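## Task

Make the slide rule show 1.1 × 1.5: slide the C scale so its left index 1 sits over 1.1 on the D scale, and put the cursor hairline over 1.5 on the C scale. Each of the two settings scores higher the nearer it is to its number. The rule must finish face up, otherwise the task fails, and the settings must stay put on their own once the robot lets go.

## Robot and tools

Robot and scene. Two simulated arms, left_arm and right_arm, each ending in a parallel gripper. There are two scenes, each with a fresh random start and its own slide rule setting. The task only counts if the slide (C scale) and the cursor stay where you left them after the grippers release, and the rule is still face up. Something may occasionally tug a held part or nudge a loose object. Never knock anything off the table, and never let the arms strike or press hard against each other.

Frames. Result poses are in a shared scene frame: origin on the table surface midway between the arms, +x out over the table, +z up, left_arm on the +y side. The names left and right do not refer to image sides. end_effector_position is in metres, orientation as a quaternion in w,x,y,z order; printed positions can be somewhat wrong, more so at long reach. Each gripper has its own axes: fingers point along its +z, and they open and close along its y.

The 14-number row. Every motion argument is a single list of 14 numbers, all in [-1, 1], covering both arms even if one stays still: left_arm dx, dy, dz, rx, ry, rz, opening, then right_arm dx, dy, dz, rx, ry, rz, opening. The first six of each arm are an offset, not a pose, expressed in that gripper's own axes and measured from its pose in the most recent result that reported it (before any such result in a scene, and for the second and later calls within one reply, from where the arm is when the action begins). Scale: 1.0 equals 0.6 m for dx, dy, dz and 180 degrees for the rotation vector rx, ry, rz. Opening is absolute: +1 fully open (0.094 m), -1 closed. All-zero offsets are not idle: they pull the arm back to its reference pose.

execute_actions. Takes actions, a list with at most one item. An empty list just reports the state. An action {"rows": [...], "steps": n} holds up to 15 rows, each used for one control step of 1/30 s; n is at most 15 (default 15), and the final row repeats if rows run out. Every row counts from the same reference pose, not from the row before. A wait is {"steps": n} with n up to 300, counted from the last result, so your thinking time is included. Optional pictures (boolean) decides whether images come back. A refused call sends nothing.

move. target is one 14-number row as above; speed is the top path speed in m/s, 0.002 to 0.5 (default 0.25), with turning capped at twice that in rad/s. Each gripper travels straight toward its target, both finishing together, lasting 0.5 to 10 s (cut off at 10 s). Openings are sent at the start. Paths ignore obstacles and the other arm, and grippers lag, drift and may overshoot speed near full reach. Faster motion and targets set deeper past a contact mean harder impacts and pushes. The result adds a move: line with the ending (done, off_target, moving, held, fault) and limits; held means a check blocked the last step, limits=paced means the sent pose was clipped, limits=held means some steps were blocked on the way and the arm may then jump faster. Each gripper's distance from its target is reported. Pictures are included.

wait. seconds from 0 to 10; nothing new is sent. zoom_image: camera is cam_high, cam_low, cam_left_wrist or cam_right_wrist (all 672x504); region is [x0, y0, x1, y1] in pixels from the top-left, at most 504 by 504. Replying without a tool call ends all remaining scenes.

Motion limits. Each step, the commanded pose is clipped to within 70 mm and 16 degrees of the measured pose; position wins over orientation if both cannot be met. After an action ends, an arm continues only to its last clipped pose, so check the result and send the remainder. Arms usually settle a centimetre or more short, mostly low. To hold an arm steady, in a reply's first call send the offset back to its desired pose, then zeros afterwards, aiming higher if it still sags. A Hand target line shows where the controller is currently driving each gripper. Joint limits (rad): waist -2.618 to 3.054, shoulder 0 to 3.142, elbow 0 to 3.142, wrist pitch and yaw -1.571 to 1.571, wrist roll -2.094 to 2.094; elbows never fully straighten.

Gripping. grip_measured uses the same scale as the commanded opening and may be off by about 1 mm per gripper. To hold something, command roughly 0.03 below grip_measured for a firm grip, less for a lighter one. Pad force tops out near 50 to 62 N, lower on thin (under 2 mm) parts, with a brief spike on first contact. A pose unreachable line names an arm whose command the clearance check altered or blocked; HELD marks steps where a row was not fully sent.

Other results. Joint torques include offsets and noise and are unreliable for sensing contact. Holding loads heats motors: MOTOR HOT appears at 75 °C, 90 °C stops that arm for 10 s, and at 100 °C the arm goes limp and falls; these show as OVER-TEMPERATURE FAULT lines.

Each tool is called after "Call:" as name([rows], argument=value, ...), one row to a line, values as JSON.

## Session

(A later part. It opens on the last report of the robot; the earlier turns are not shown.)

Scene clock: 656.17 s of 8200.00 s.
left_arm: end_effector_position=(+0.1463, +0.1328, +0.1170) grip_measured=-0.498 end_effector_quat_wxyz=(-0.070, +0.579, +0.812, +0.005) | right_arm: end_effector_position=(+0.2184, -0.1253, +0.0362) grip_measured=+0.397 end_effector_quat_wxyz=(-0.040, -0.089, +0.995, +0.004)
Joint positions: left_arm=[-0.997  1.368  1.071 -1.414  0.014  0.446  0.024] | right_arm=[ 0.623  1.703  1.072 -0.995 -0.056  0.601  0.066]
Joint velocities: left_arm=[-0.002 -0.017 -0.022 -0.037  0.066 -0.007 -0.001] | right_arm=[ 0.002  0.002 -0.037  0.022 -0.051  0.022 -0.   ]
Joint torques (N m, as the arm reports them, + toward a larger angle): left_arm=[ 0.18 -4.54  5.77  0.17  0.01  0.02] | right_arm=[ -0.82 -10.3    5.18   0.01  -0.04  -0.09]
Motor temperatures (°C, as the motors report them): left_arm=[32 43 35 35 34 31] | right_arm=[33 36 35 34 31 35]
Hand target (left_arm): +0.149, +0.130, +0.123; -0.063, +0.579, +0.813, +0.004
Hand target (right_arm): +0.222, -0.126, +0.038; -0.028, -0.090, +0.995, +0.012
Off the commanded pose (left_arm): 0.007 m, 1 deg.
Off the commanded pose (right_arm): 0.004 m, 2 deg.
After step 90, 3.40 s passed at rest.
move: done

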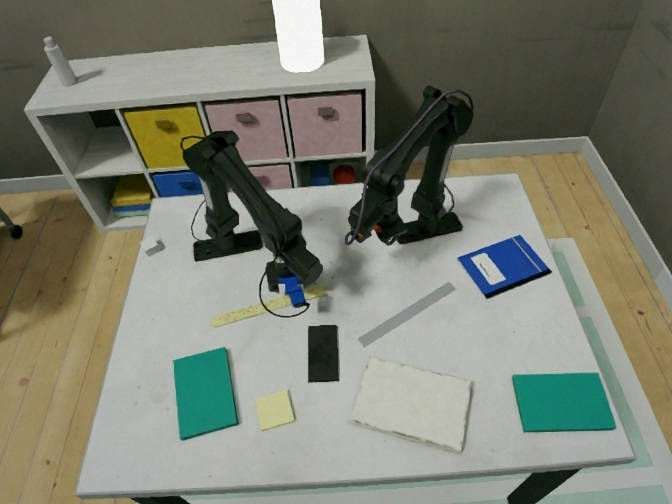

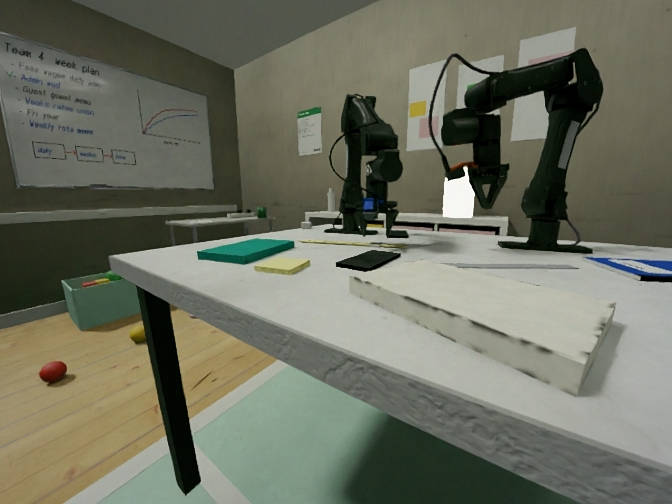

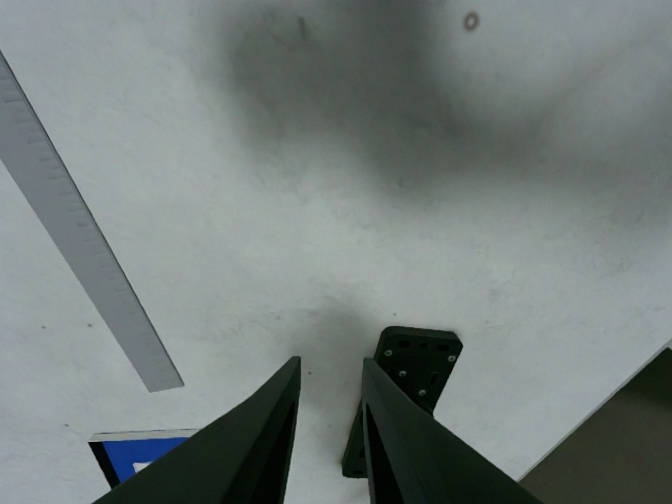

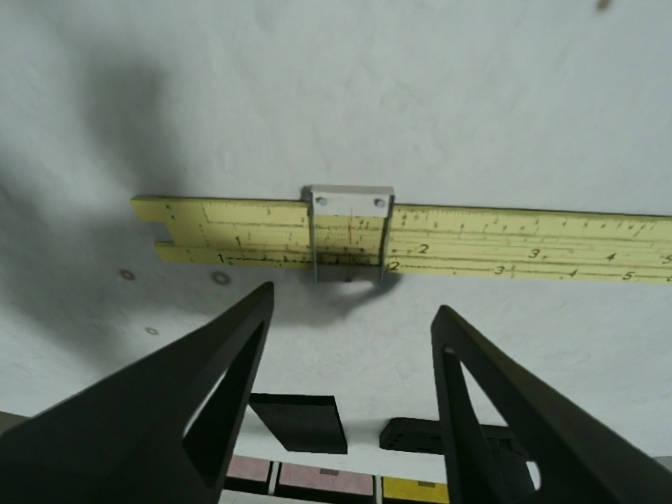

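Call:
move(target=[0,0,-0.015,0,0,0,-0.5, -0.012,0,0.025,0,0,0,0.4], speed=0.05)

Scene clock: 660.53 s of 8200.00 s.
left_arm: end_effector_position=(+0.1444, +0.1347, +0.1202) grip_measured=-0.498 end_effector_quat_wxyz=(-0.076, +0.578, +0.812, +0.006) | right_arm: end_effector_position=(+0.2227, -0.1210, +0.0265) grip_measured=+0.397 end_effector_quat_wxyz=(-0.039, -0.091, +0.995, +0.004)
Joint positions: left_arm=[-0.997  1.368  1.082 -1.437  0.014  0.446  0.024] | right_arm=[ 0.623  1.739  1.072 -0.958 -0.056  0.599  0.066]
Joint velocities: left_arm=[-0.022  0.002 -0.012 -0.007  0.051 -0.037 -0.   ] | right_arm=[-0.012 -0.002 -0.017  0.066 -0.037  0.007  0.001]
Joint torques (N m, as the arm reports them, + toward a larger angle): left_arm=[ 0.15 -4.46  5.73  0.19  0.04  0.01] | right_arm=[-1.12 -7.75  4.99  0.01 -0.02 -0.06]
Motor temperatures (°C, as the motors report them): left_arm=[32 42 36 35 34 31] | right_arm=[33 36 35 34 31 35]
Hand target (left_arm): +0.147, +0.132, +0.126; -0.070, +0.579, +0.812, +0.005
Hand target (right_arm): +0.224, -0.124, +0.021; -0.039, -0.089, +0.995, +0.003
Off the commanded pose (left_arm): 0.007 m, 1 deg.
Off the commanded pose (right_arm): 0.007 m, 0 deg.
After step 90, 0.57 s passed at rest.
move: done

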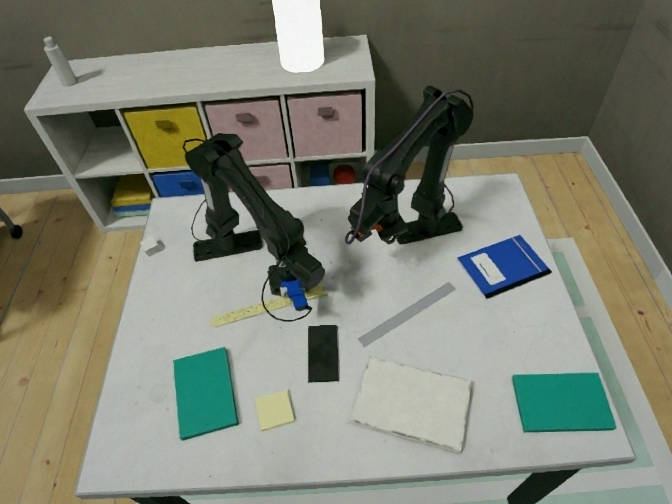

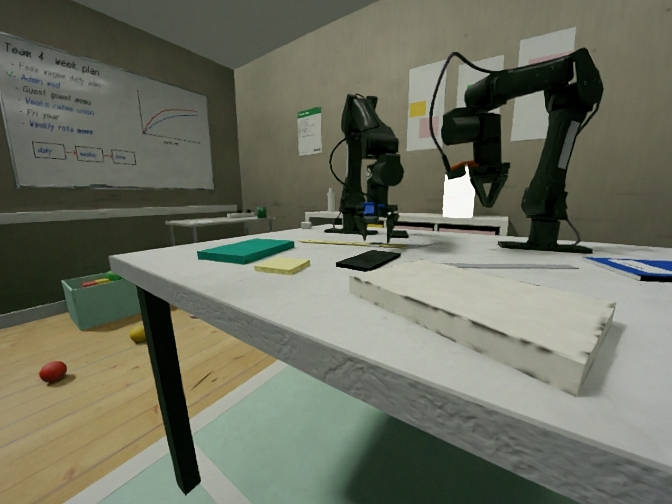

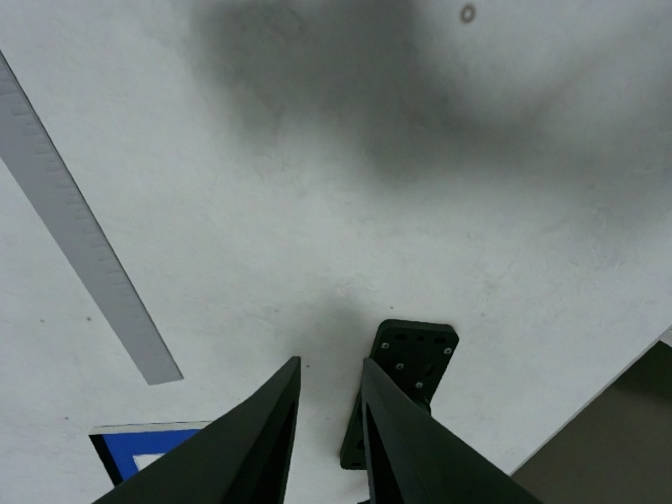

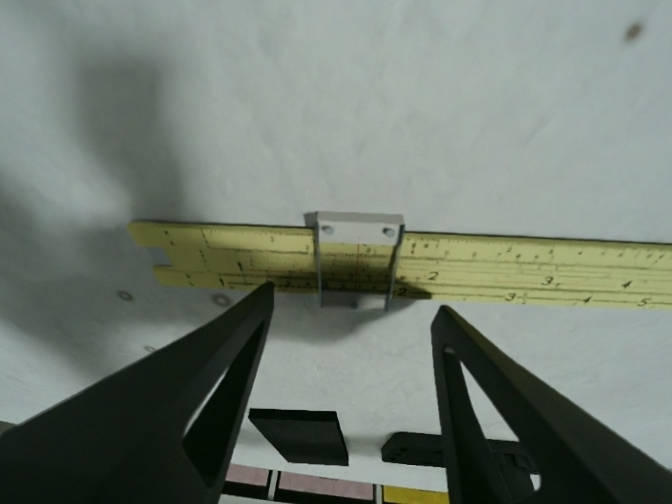

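Call:
move(target=[0,0,-0.015,0,0,0,-0.5, 0.006,0,0.018,0,0,0,0.4], speed=0.02)

Scene clock: 665.10 s of 8200.00 s.
left_arm: end_effector_position=(+0.1426, +0.1365, +0.1235) grip_measured=-0.498 end_effector_quat_wxyz=(-0.081, +0.578, +0.812, +0.007) | right_arm: end_effector_position=(+0.2202, -0.1234, +0.0215) grip_measured=+0.397 end_effector_quat_wxyz=(-0.041, -0.091, +0.995, +0.003)
Joint positions: left_arm=[-0.997  1.368  1.094 -1.459  0.014  0.446  0.024] | right_arm=[ 0.623  1.739  1.049 -0.94  -0.056  0.599  0.066]
Joint velocities: left_arm=[-0.017  0.002 -0.007  0.007 -0.037 -0.007  0.   ] | right_arm=[ 0.007 -0.002 -0.002 -0.007  0.051  0.007  0.001]
Joint torques (N m, as the arm reports them, + toward a larger angle): left_arm=[ 0.2  -4.27  5.79  0.1   0.03  0.  ] | right_arm=[ 0.94 -7.96  5.1   0.01  0.    0.07]
Motor temperatures (°C, as the motors report them): left_arm=[32 42 36 35 34 31] | right_arm=[33 36 35 34 31 35]
Hand target (left_arm): +0.145, +0.134, +0.129; -0.076, +0.578, +0.812, +0.006
Hand target (right_arm): +0.218, -0.122, +0.016; -0.039, -0.091, +0.995, +0.004
Off the commanded pose (left_arm): 0.007 m, 1 deg.
Off the commanded pose (right_arm): 0.006 m, 0 deg.
After step 90, 0.73 s passed at rest.
move: done

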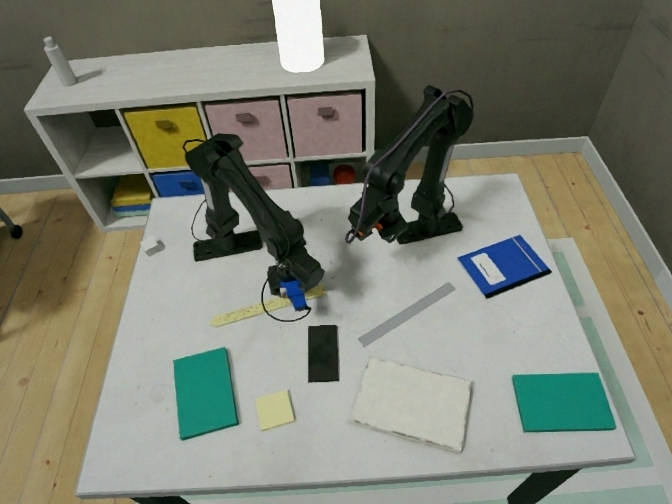

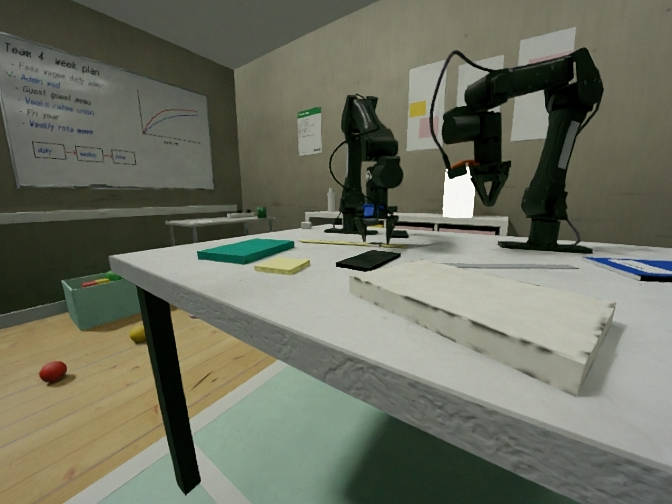

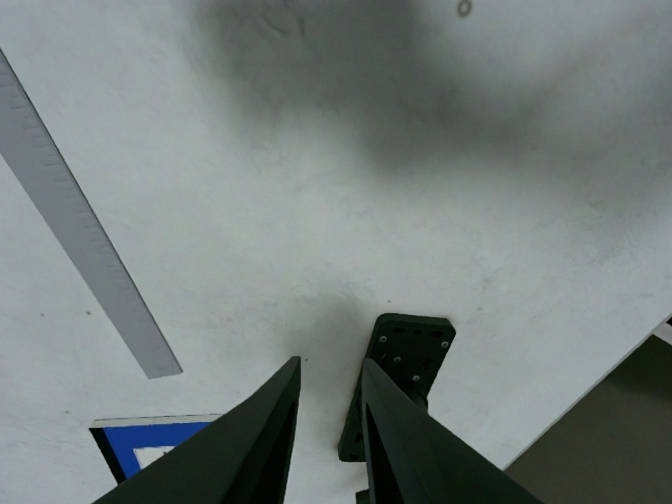

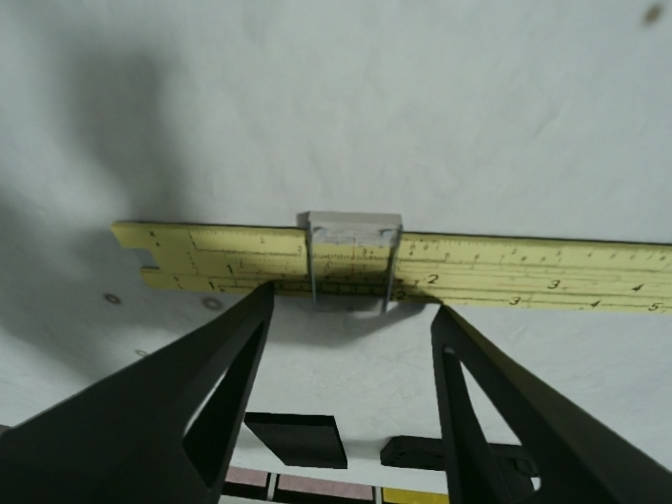

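Call:
move(target=[0,0,-0.01,0,0,0,-0.5, -0.012,0,-0.004,0,0,0,0.4], speed=0.02)

Scene clock: 668.17 s of 8200.00 s.
left_arm: end_effector_position=(+0.1407, +0.1385, +0.1239) grip_measured=-0.498 end_effector_quat_wxyz=(-0.087, +0.578, +0.811, +0.008) | right_arm: end_effector_position=(+0.2209, -0.1239, +0.0216) grip_measured=+0.397 end_effector_quat_wxyz=(-0.042, -0.091, +0.995, +0.004)
Joint positions: left_arm=[-0.997  1.368  1.094 -1.47   0.014  0.446  0.024] | right_arm=[ 0.618  1.739  1.049 -0.94  -0.059  0.594  0.066]
Joint velocities: left_arm=[ 0.007 -0.017 -0.022 -0.051 -0.007  0.051 -0.   ] | right_arm=[-0.007  0.017 -0.002 -0.051 -0.066 -0.081 -0.001]
Joint torques (N m, as the arm reports them, + toward a larger angle): left_arm=[ 0.16 -4.44  5.68  0.11  0.01 -0.01] | right_arm=[-0.85 -6.7   9.33 -0.33 -0.02 -0.05]
Motor temperatures (°C, as the motors report them): left_arm=[32 42 36 35 34 31] | right_arm=[33 36 35 34 31 35]
Hand target (left_arm): +0.143, +0.136, +0.129; -0.081, +0.578, +0.812, +0.007
Hand target (right_arm): +0.227, -0.122, +0.023; -0.040, -0.091, +0.995, +0.003
Off the commanded pose (left_arm): 0.007 m, 1 deg.
Off the commanded pose (right_arm): 0.007 m, 0 deg.
move: done

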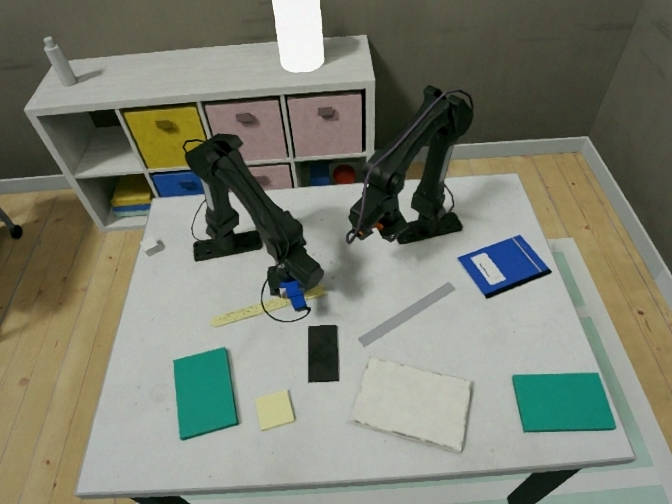

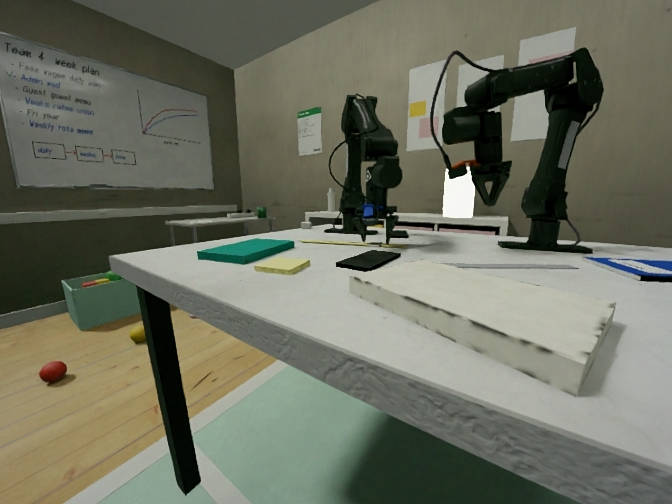

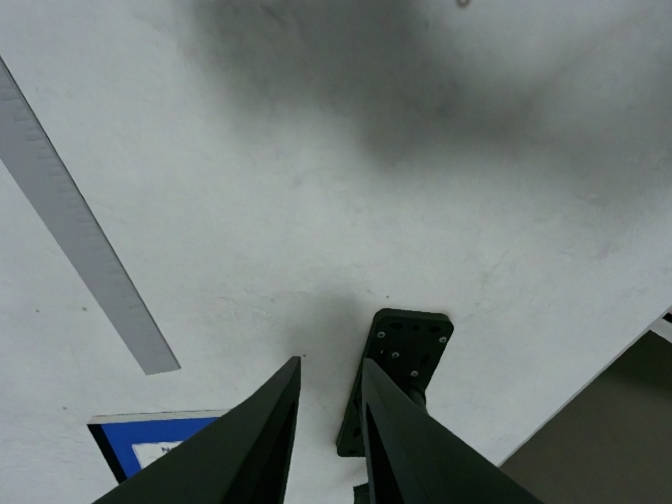

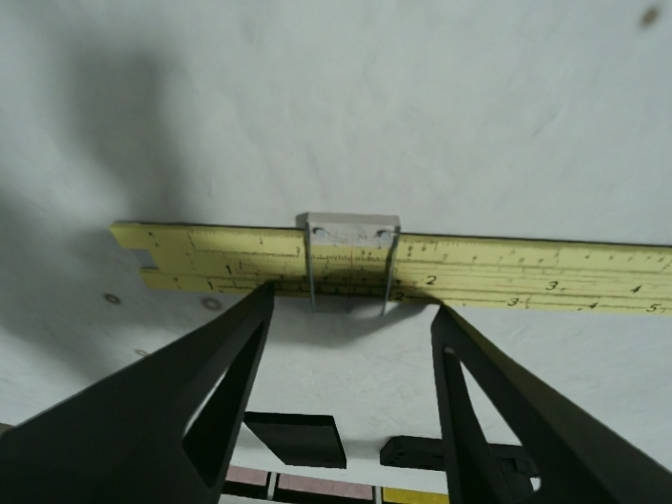

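Call:
move(target=[0,0,-0.01,0,0,0,-0.5, -0.012,0,0.014,0,0,0,0.4], speed=0.02)

Call:
zoom_image(camera="cam_right_wrist", region=[230,190,480,350])

Scene clock: 671.10 s of 8200.00 s.
left_arm: end_effector_position=(+0.1388, +0.1404, +0.1244) grip_measured=-0.498 end_effector_quat_wxyz=(-0.092, +0.578, +0.811, +0.009) | right_arm: end_effector_position=(+0.2207, -0.1241, +0.0205) grip_measured=+0.397 end_effector_quat_wxyz=(-0.045, -0.091, +0.995, +0.005)
Joint positions: left_arm=[-0.997  1.368  1.094 -1.482  0.014  0.446  0.024] | right_arm=[ 0.614  1.743  1.049 -0.94  -0.065  0.589  0.066]
Joint velocities: left_arm=[-0.002  0.012  0.007 -0.081 -0.007 -0.051  0.   ] | right_arm=[ 0.012 -0.012 -0.027 -0.051 -0.022 -0.007 -0.   ]
Joint torques (N m, as the arm reports them, + toward a larger angle): left_arm=[ 0.14 -4.35  5.56  0.06  0.04 -0.02] | right_arm=[-0.5  -5.77  6.64  0.07  0.04 -0.06]
Motor temperatures (°C, as the motors report them): left_arm=[32 41 36 35 34 31] | right_arm=[33 36 35 34 31 35]
Hand target (left_arm): +0.141, +0.138, +0.130; -0.087, +0.578, +0.811, +0.008
Hand target (right_arm): +0.227, -0.123, +0.013; -0.042, -0.091, +0.995, +0.004
Off the commanded pose (left_arm): 0.007 m, 1 deg.
Off the commanded pose (right_arm): 0.010 m, 0 deg.
move: done

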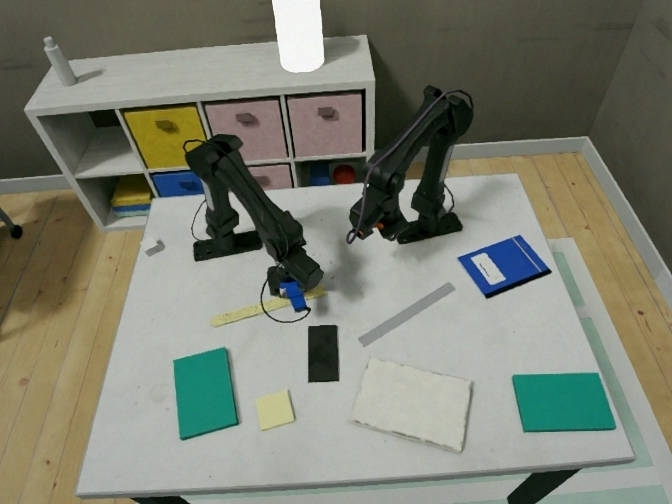

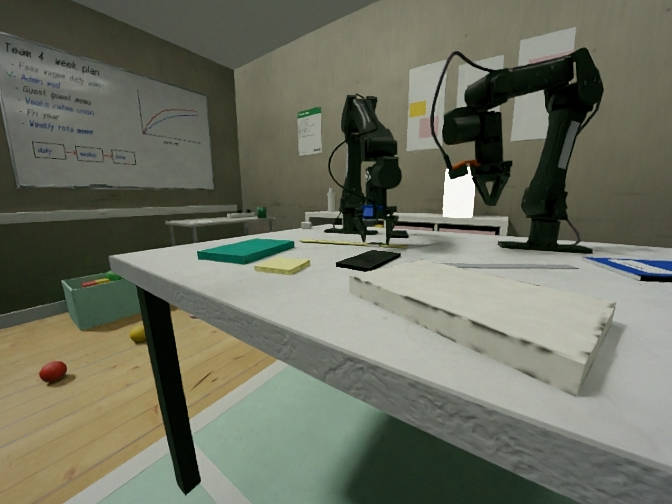

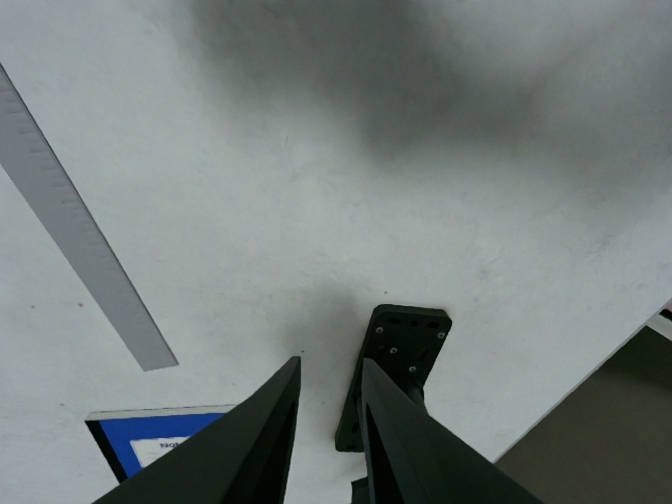

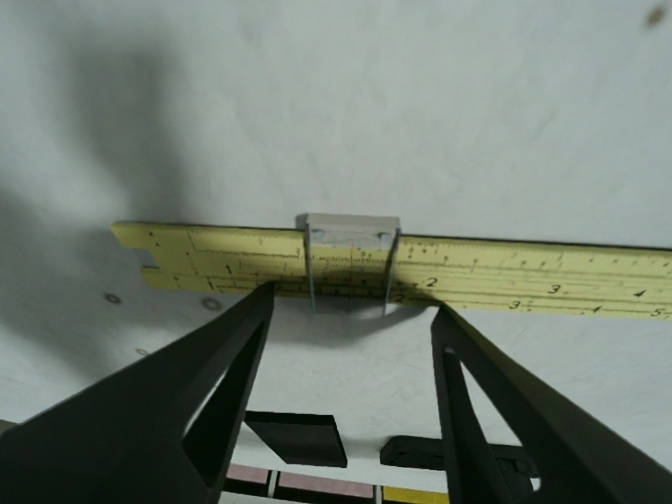

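Region (230, 190, 480, 350) of cam_right_wrist's 672x504 image, scaled by 2.016, with more detail than that image has; it fills the top 323 rows of this view, and the rest is white.

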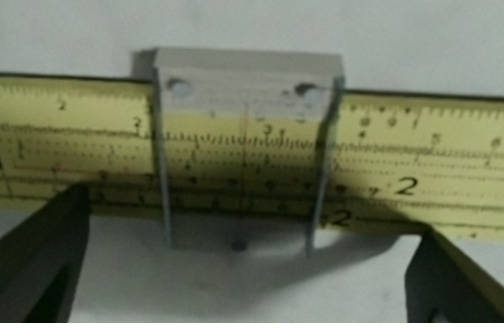

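Call:
move(target=[0,0,-0.01,0,0,0,-0.5, 0,0,0.008,0.004,0,0,0.18], speed=0.02)

Call:
zoom_image(camera="cam_right_wrist", region=[230,190,480,350])

Scene clock: 675.60 s of 8200.00 s.
left_arm: end_effector_position=(+0.1370, +0.1422, +0.1249) grip_measured=-0.498 end_effector_quat_wxyz=(-0.097, +0.577, +0.811, +0.010) | right_arm: end_effector_position=(+0.2199, -0.1228, +0.0206) grip_measured=+0.183 end_effector_quat_wxyz=(-0.047, -0.091, +0.995, +0.009)
Joint positions: left_arm=[-0.997  1.368  1.094 -1.492  0.014  0.446  0.024] | right_arm=[ 0.614  1.743  1.049 -0.938 -0.074  0.589  0.056]
Joint velocities: left_arm=[-0.002 -0.002  0.007  0.007 -0.007  0.022 -0.   ] | right_arm=[ 0.002 -0.007  0.002  0.081 -0.051  0.022  0.002]
Joint torques (N m, as the arm reports them, + toward a larger angle): left_arm=[ 0.14 -4.27  5.63  0.02  0.03 -0.01] | right_arm=[ 0.73 -7.08  6.1  -0.16  0.17  0.06]
Motor temperatures (°C, as the motors report them): left_arm=[32 41 36 35 34 31] | right_arm=[33 36 35 34 31 35]
Hand target (left_arm): +0.140, +0.140, +0.130; -0.092, +0.578, +0.811, +0.009
Hand target (right_arm): +0.220, -0.124, +0.016; -0.045, -0.091, +0.995, -0.001
Off the commanded pose (left_arm): 0.007 m, 1 deg.
Off the commanded pose (right_arm): 0.005 m, 1 deg.
After step 90, 0.80 s passed at rest.
move: done

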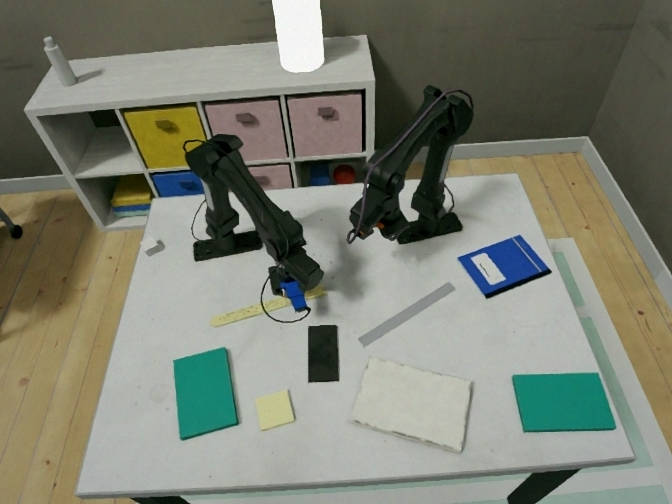

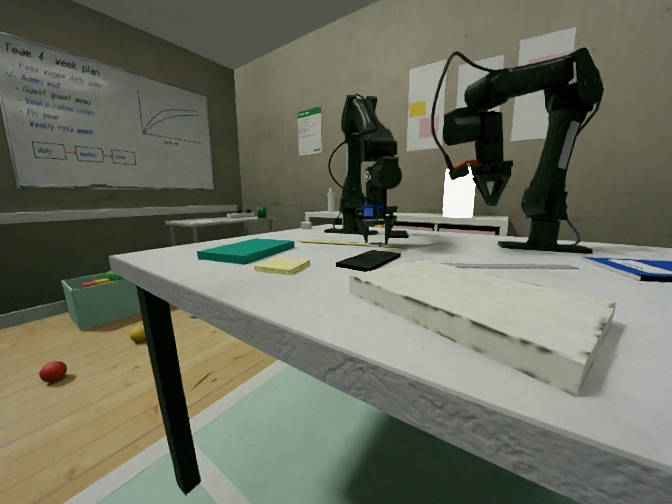

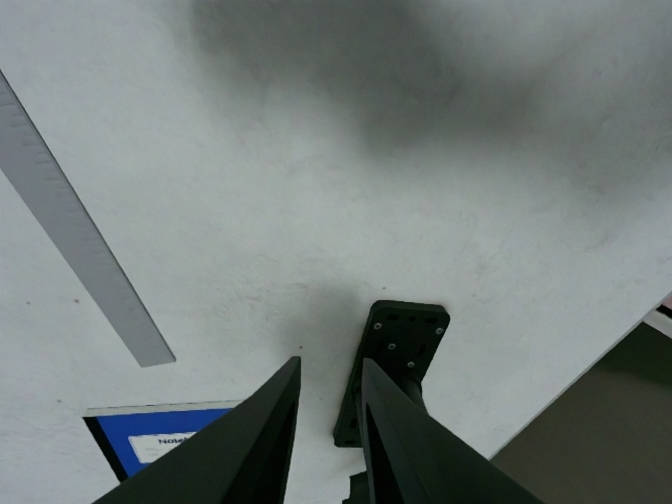

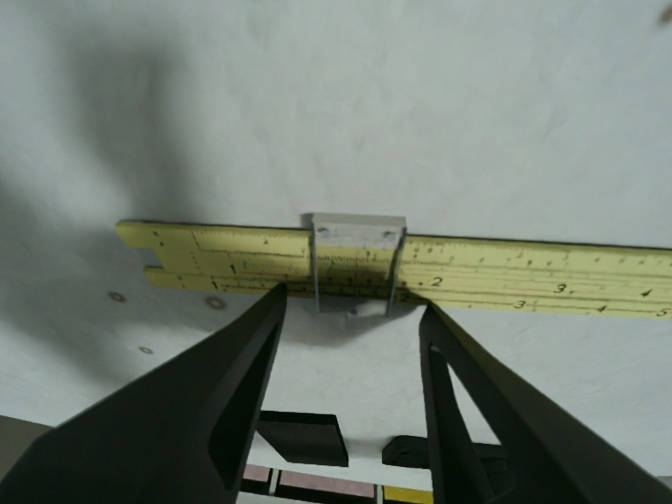

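Region (230, 190, 480, 350) of cam_right_wrist's 672x504 image, scaled by 2.016, with more detail than that image has; it fills the top 323 rows of this view, and the rest is white.

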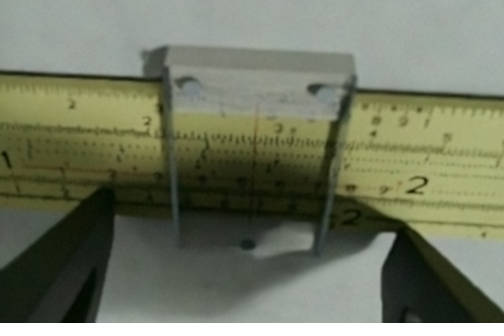

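Call:
move(target=[0,0,-0.01,0,0,0,-0.5, 0,0.006,0.01,0.02,0,0,0.06], speed=0.02)

Call:
zoom_image(camera="cam_right_wrist", region=[230,190,480,350])

Scene clock: 681.10 s of 8200.00 s.
left_arm: end_effector_position=(+0.1351, +0.1442, +0.1255) grip_measured=-0.498 end_effector_quat_wxyz=(-0.103, +0.577, +0.810, +0.011) | right_arm: end_effector_position=(+0.2192, -0.1217, +0.0211) grip_measured=+0.062 end_effector_quat_wxyz=(-0.041, -0.091, +0.995, -0.012)
Joint positions: left_arm=[-0.997  1.368  1.094 -1.503  0.014  0.446  0.024] | right_arm=[ 0.643  1.758  1.07  -0.959 -0.036  0.618  0.05 ]
Joint velocities: left_arm=[-0.007 -0.002 -0.017 -0.022 -0.007 -0.037 -0.   ] | right_arm=[-0.027 -0.022 -0.002 -0.007  0.051  0.022  0.   ]
Joint torques (N m, as the arm reports them, + toward a larger angle): left_arm=[ 0.1  -4.31  5.67  0.06  0.02  0.01] | right_arm=[ 1.15 -5.44  7.58 -0.19  0.07  0.11]
Motor temperatures (°C, as the motors report them): left_arm=[32 41 36 35 34 31] | right_arm=[33 36 35 34 31 35]
Hand target (left_arm): +0.138, +0.142, +0.131; -0.097, +0.577, +0.811, +0.010
Hand target (right_arm): +0.218, -0.119, +0.015; -0.045, -0.092, +0.995, -0.022
Off the commanded pose (left_arm): 0.007 m, 1 deg.
Off the commanded pose (right_arm): 0.007 m, 1 deg.
After step 90, 0.70 s passed at rest.
move: done

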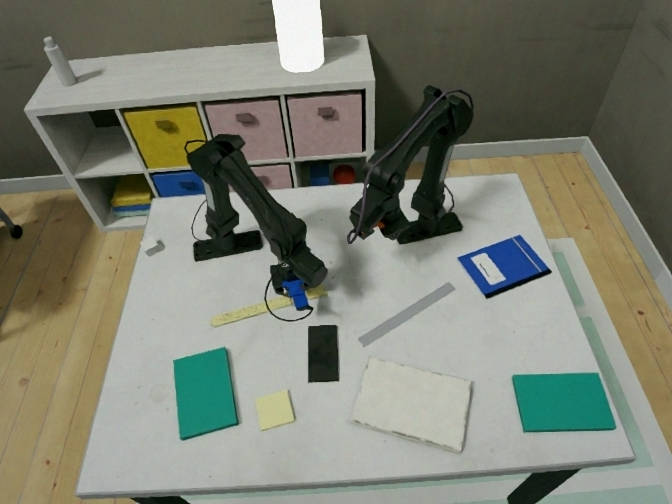

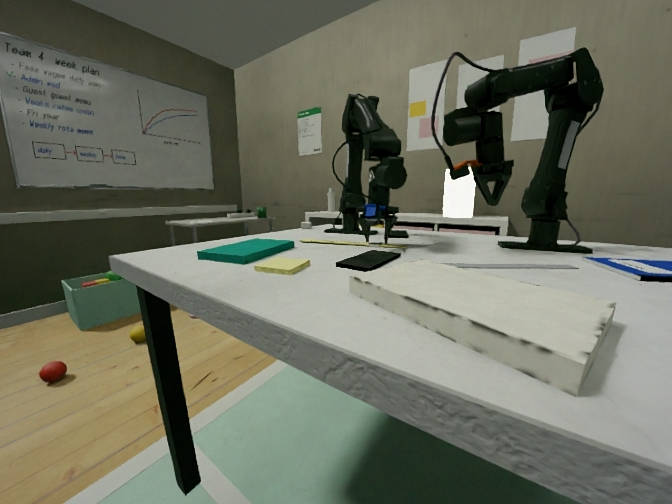

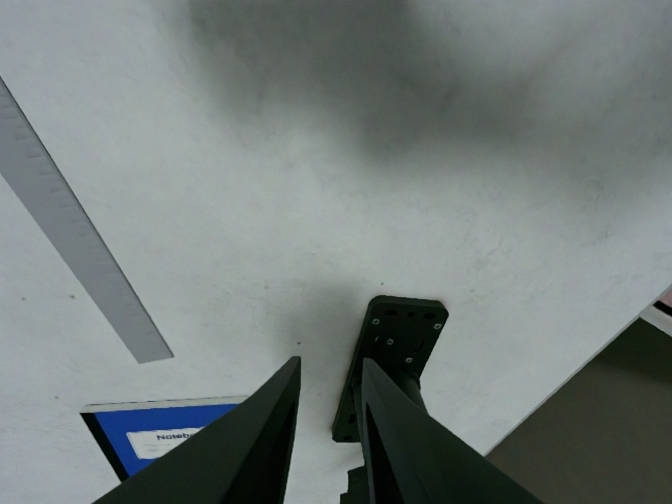

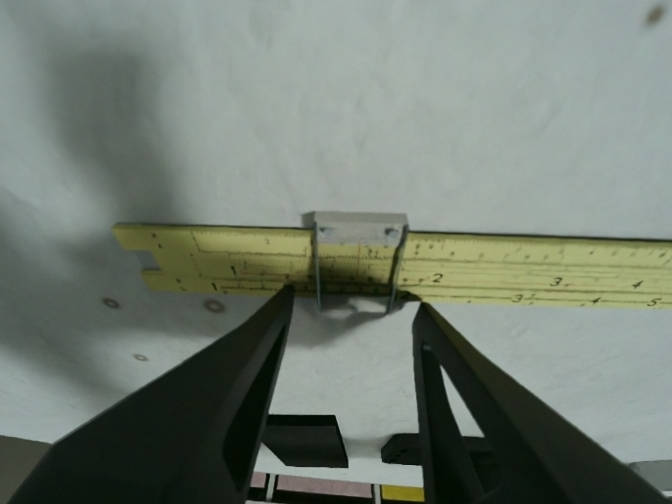

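Region (230, 190, 480, 350) of cam_right_wrist's 672x504 image, scaled by 2.016, with more detail than that image has; it fills the top 323 rows of this view, and the rest is white.

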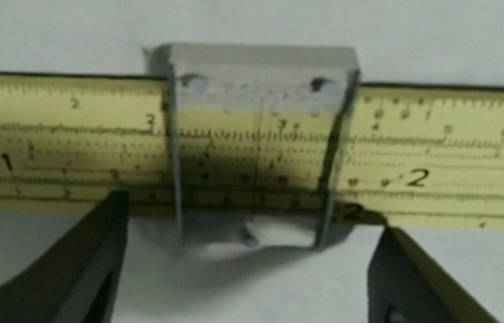

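Call:
move(target=[0,0,-0.01,0,0,0,-0.5, 0,0.008,0.008,0.006,0,0,-0.07], speed=0.02)

Call:
zoom_image(camera="cam_right_wrist", region=[270,200,450,340])

Scene clock: 686.10 s of 8200.00 s.
left_arm: end_effector_position=(+0.1334, +0.1459, +0.1260) grip_measured=-0.498 end_effector_quat_wxyz=(-0.108, +0.577, +0.810, +0.012) | right_arm: end_effector_position=(+0.2184, -0.1195, +0.0211) grip_measured=-0.067 end_effector_quat_wxyz=(-0.038, -0.090, +0.995, -0.012)
Joint positions: left_arm=[-0.997  1.368  1.094 -1.513  0.014  0.446  0.024] | right_arm=[ 0.653  1.758  1.07  -0.956 -0.031  0.63   0.044]
Joint velocities: left_arm=[-0.012 -0.012  0.012  0.022  0.066 -0.022 -0.001] | right_arm=[-0.012 -0.017 -0.012  0.037  0.022  0.095  0.   ]
Joint torques (N m, as the arm reports them, + toward a larger angle): left_arm=[ 0.11 -4.17  5.66 -0.01  0.03  0.  ] | right_arm=[ 1.   -6.1   7.5  -0.21  0.09  0.12]
Motor temperatures (°C, as the motors report them): left_arm=[32 41 36 35 34 31] | right_arm=[33 36 35 34 31 35]
Hand target (left_arm): +0.136, +0.143, +0.131; -0.103, +0.577, +0.810, +0.011
Hand target (right_arm): +0.218, -0.117, +0.016; -0.040, -0.092, +0.995, -0.021
Off the commanded pose (left_arm): 0.006 m, 1 deg.
Off the commanded pose (right_arm): 0.005 m, 1 deg.
After step 90, 1.30 s passed at rest.
move: done

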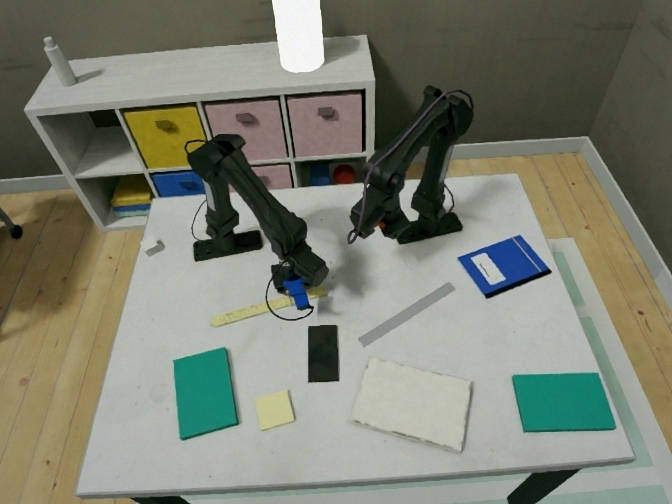

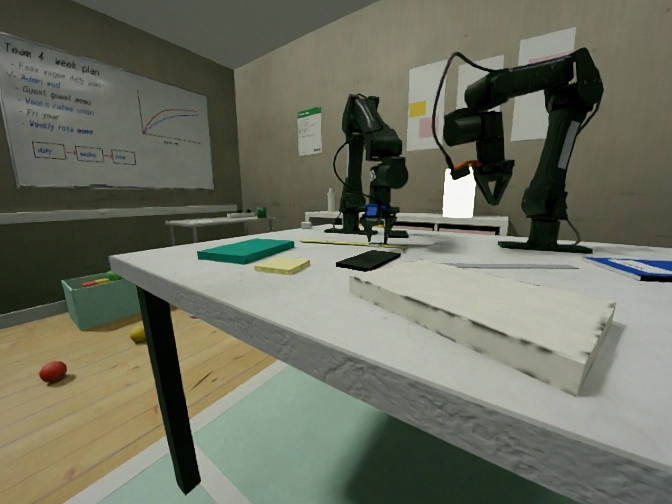

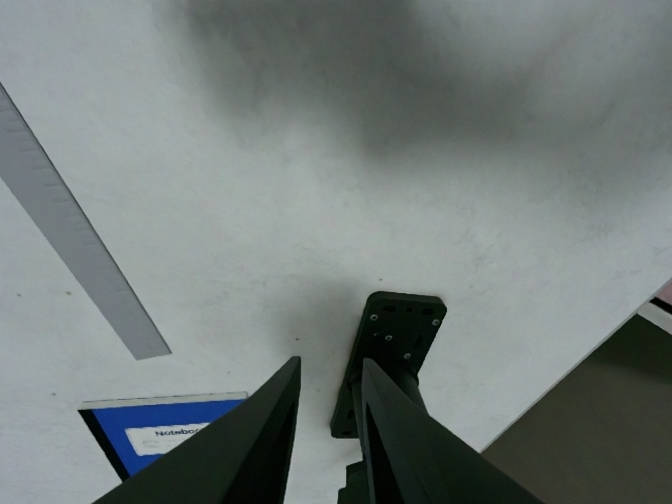

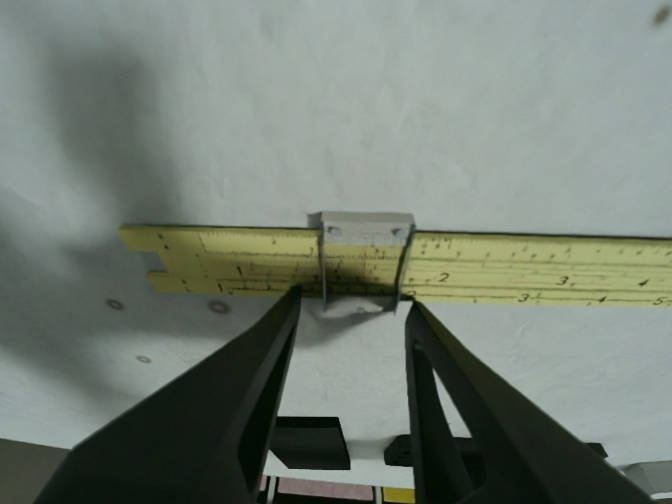

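Region (270, 200, 450, 340) of cam_right_wrist's 672x504 image, scaled by 2.800, with more detail than that image has.

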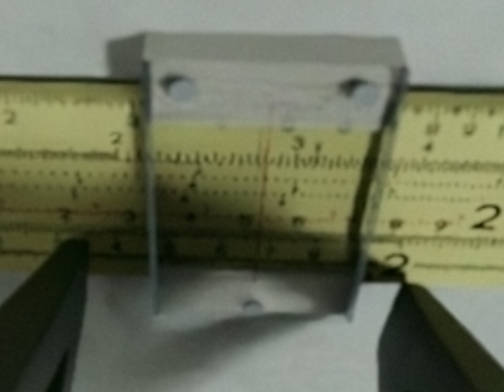

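Call:
move(target=[0,0,-0.01,0,0,0,-0.5, 0,0.006,0.008,0.004,0,0,-0.11], speed=0.02)

Call:
zoom_image(camera="cam_right_wrist", region=[310,210,430,320])

Scene clock: 688.87 s of 8200.00 s.
left_arm: end_effector_position=(+0.1316, +0.1477, +0.1266) grip_measured=-0.498 end_effector_quat_wxyz=(-0.113, +0.576, +0.809, +0.013) | right_arm: end_effector_position=(+0.2181, -0.1186, +0.0211) grip_measured=-0.108 end_effector_quat_wxyz=(-0.037, -0.089, +0.995, -0.012)
Joint positions: left_arm=[-0.997  1.368  1.094 -1.524  0.014  0.446  0.024] | right_arm=[ 0.657  1.758  1.07  -0.954 -0.03   0.636  0.042]
Joint velocities: left_arm=[-0.012 -0.002 -0.012 -0.037  0.022 -0.051 -0.   ] | right_arm=[0.002 0.002 0.002 0.066 0.051 0.037 0.   ]
Joint torques (N m, as the arm reports them, + toward a larger angle): left_arm=[-0.03 -4.24  5.67  0.   -0.01  0.  ] | right_arm=[ 1.27 -6.33  6.76 -0.14  0.1   0.14]
Motor temperatures (°C, as the motors report them): left_arm=[32 41 36 35 34 31] | right_arm=[33 36 35 34 31 35]
Hand target (left_arm): +0.134, +0.145, +0.132; -0.108, +0.577, +0.810, +0.012
Hand target (right_arm): +0.217, -0.116, +0.016; -0.037, -0.091, +0.995, -0.019
Off the commanded pose (left_arm): 0.007 m, 1 deg.
Off the commanded pose (right_arm): 0.005 m, 1 deg.
move: done

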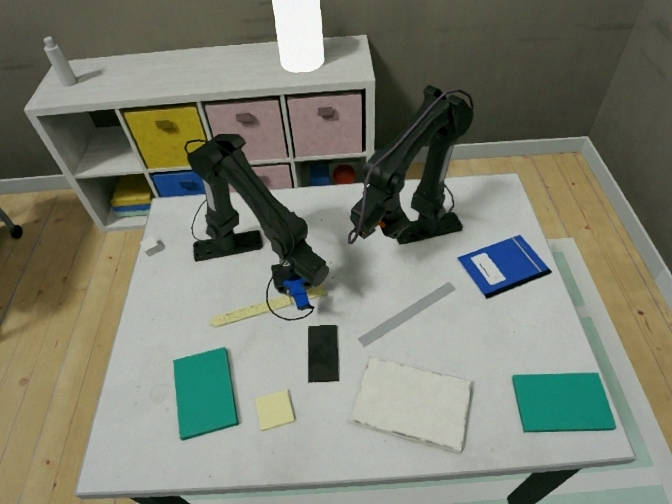

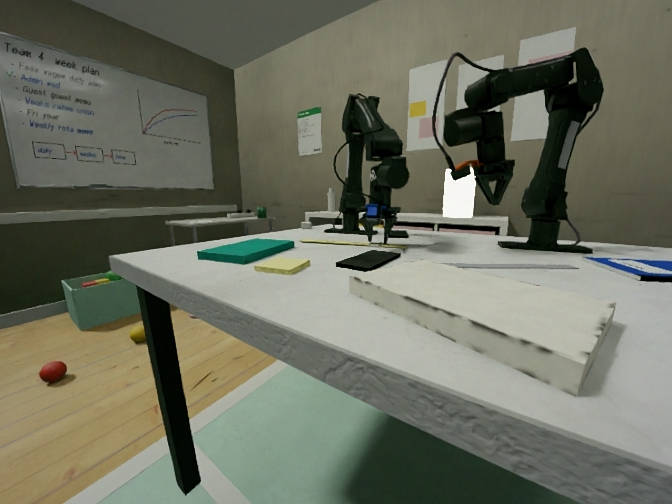

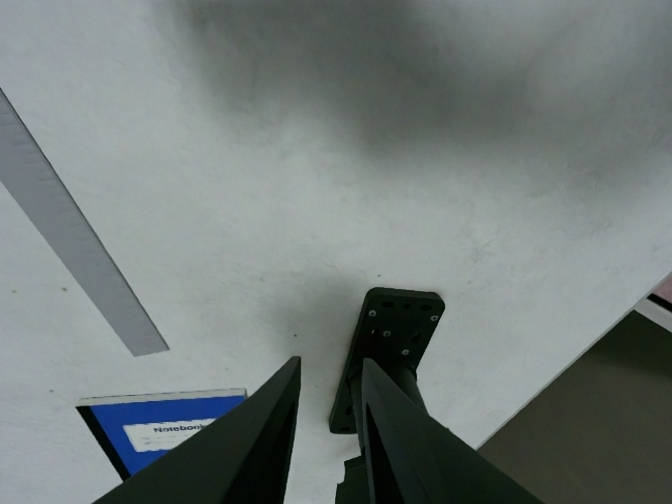

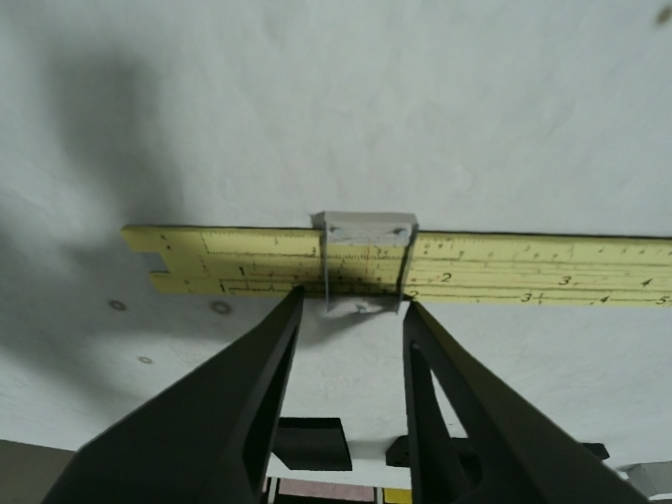

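Region (310, 210, 430, 320) of cam_right_wrist's 672x504 image, scaled by 4.200, with more detail than that image has; it fills the top 462 rows of this view, and the rest is white.

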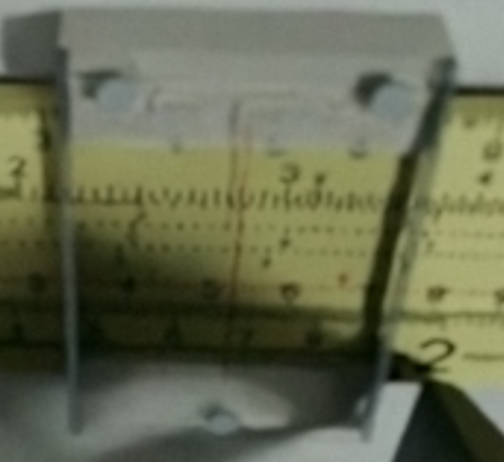

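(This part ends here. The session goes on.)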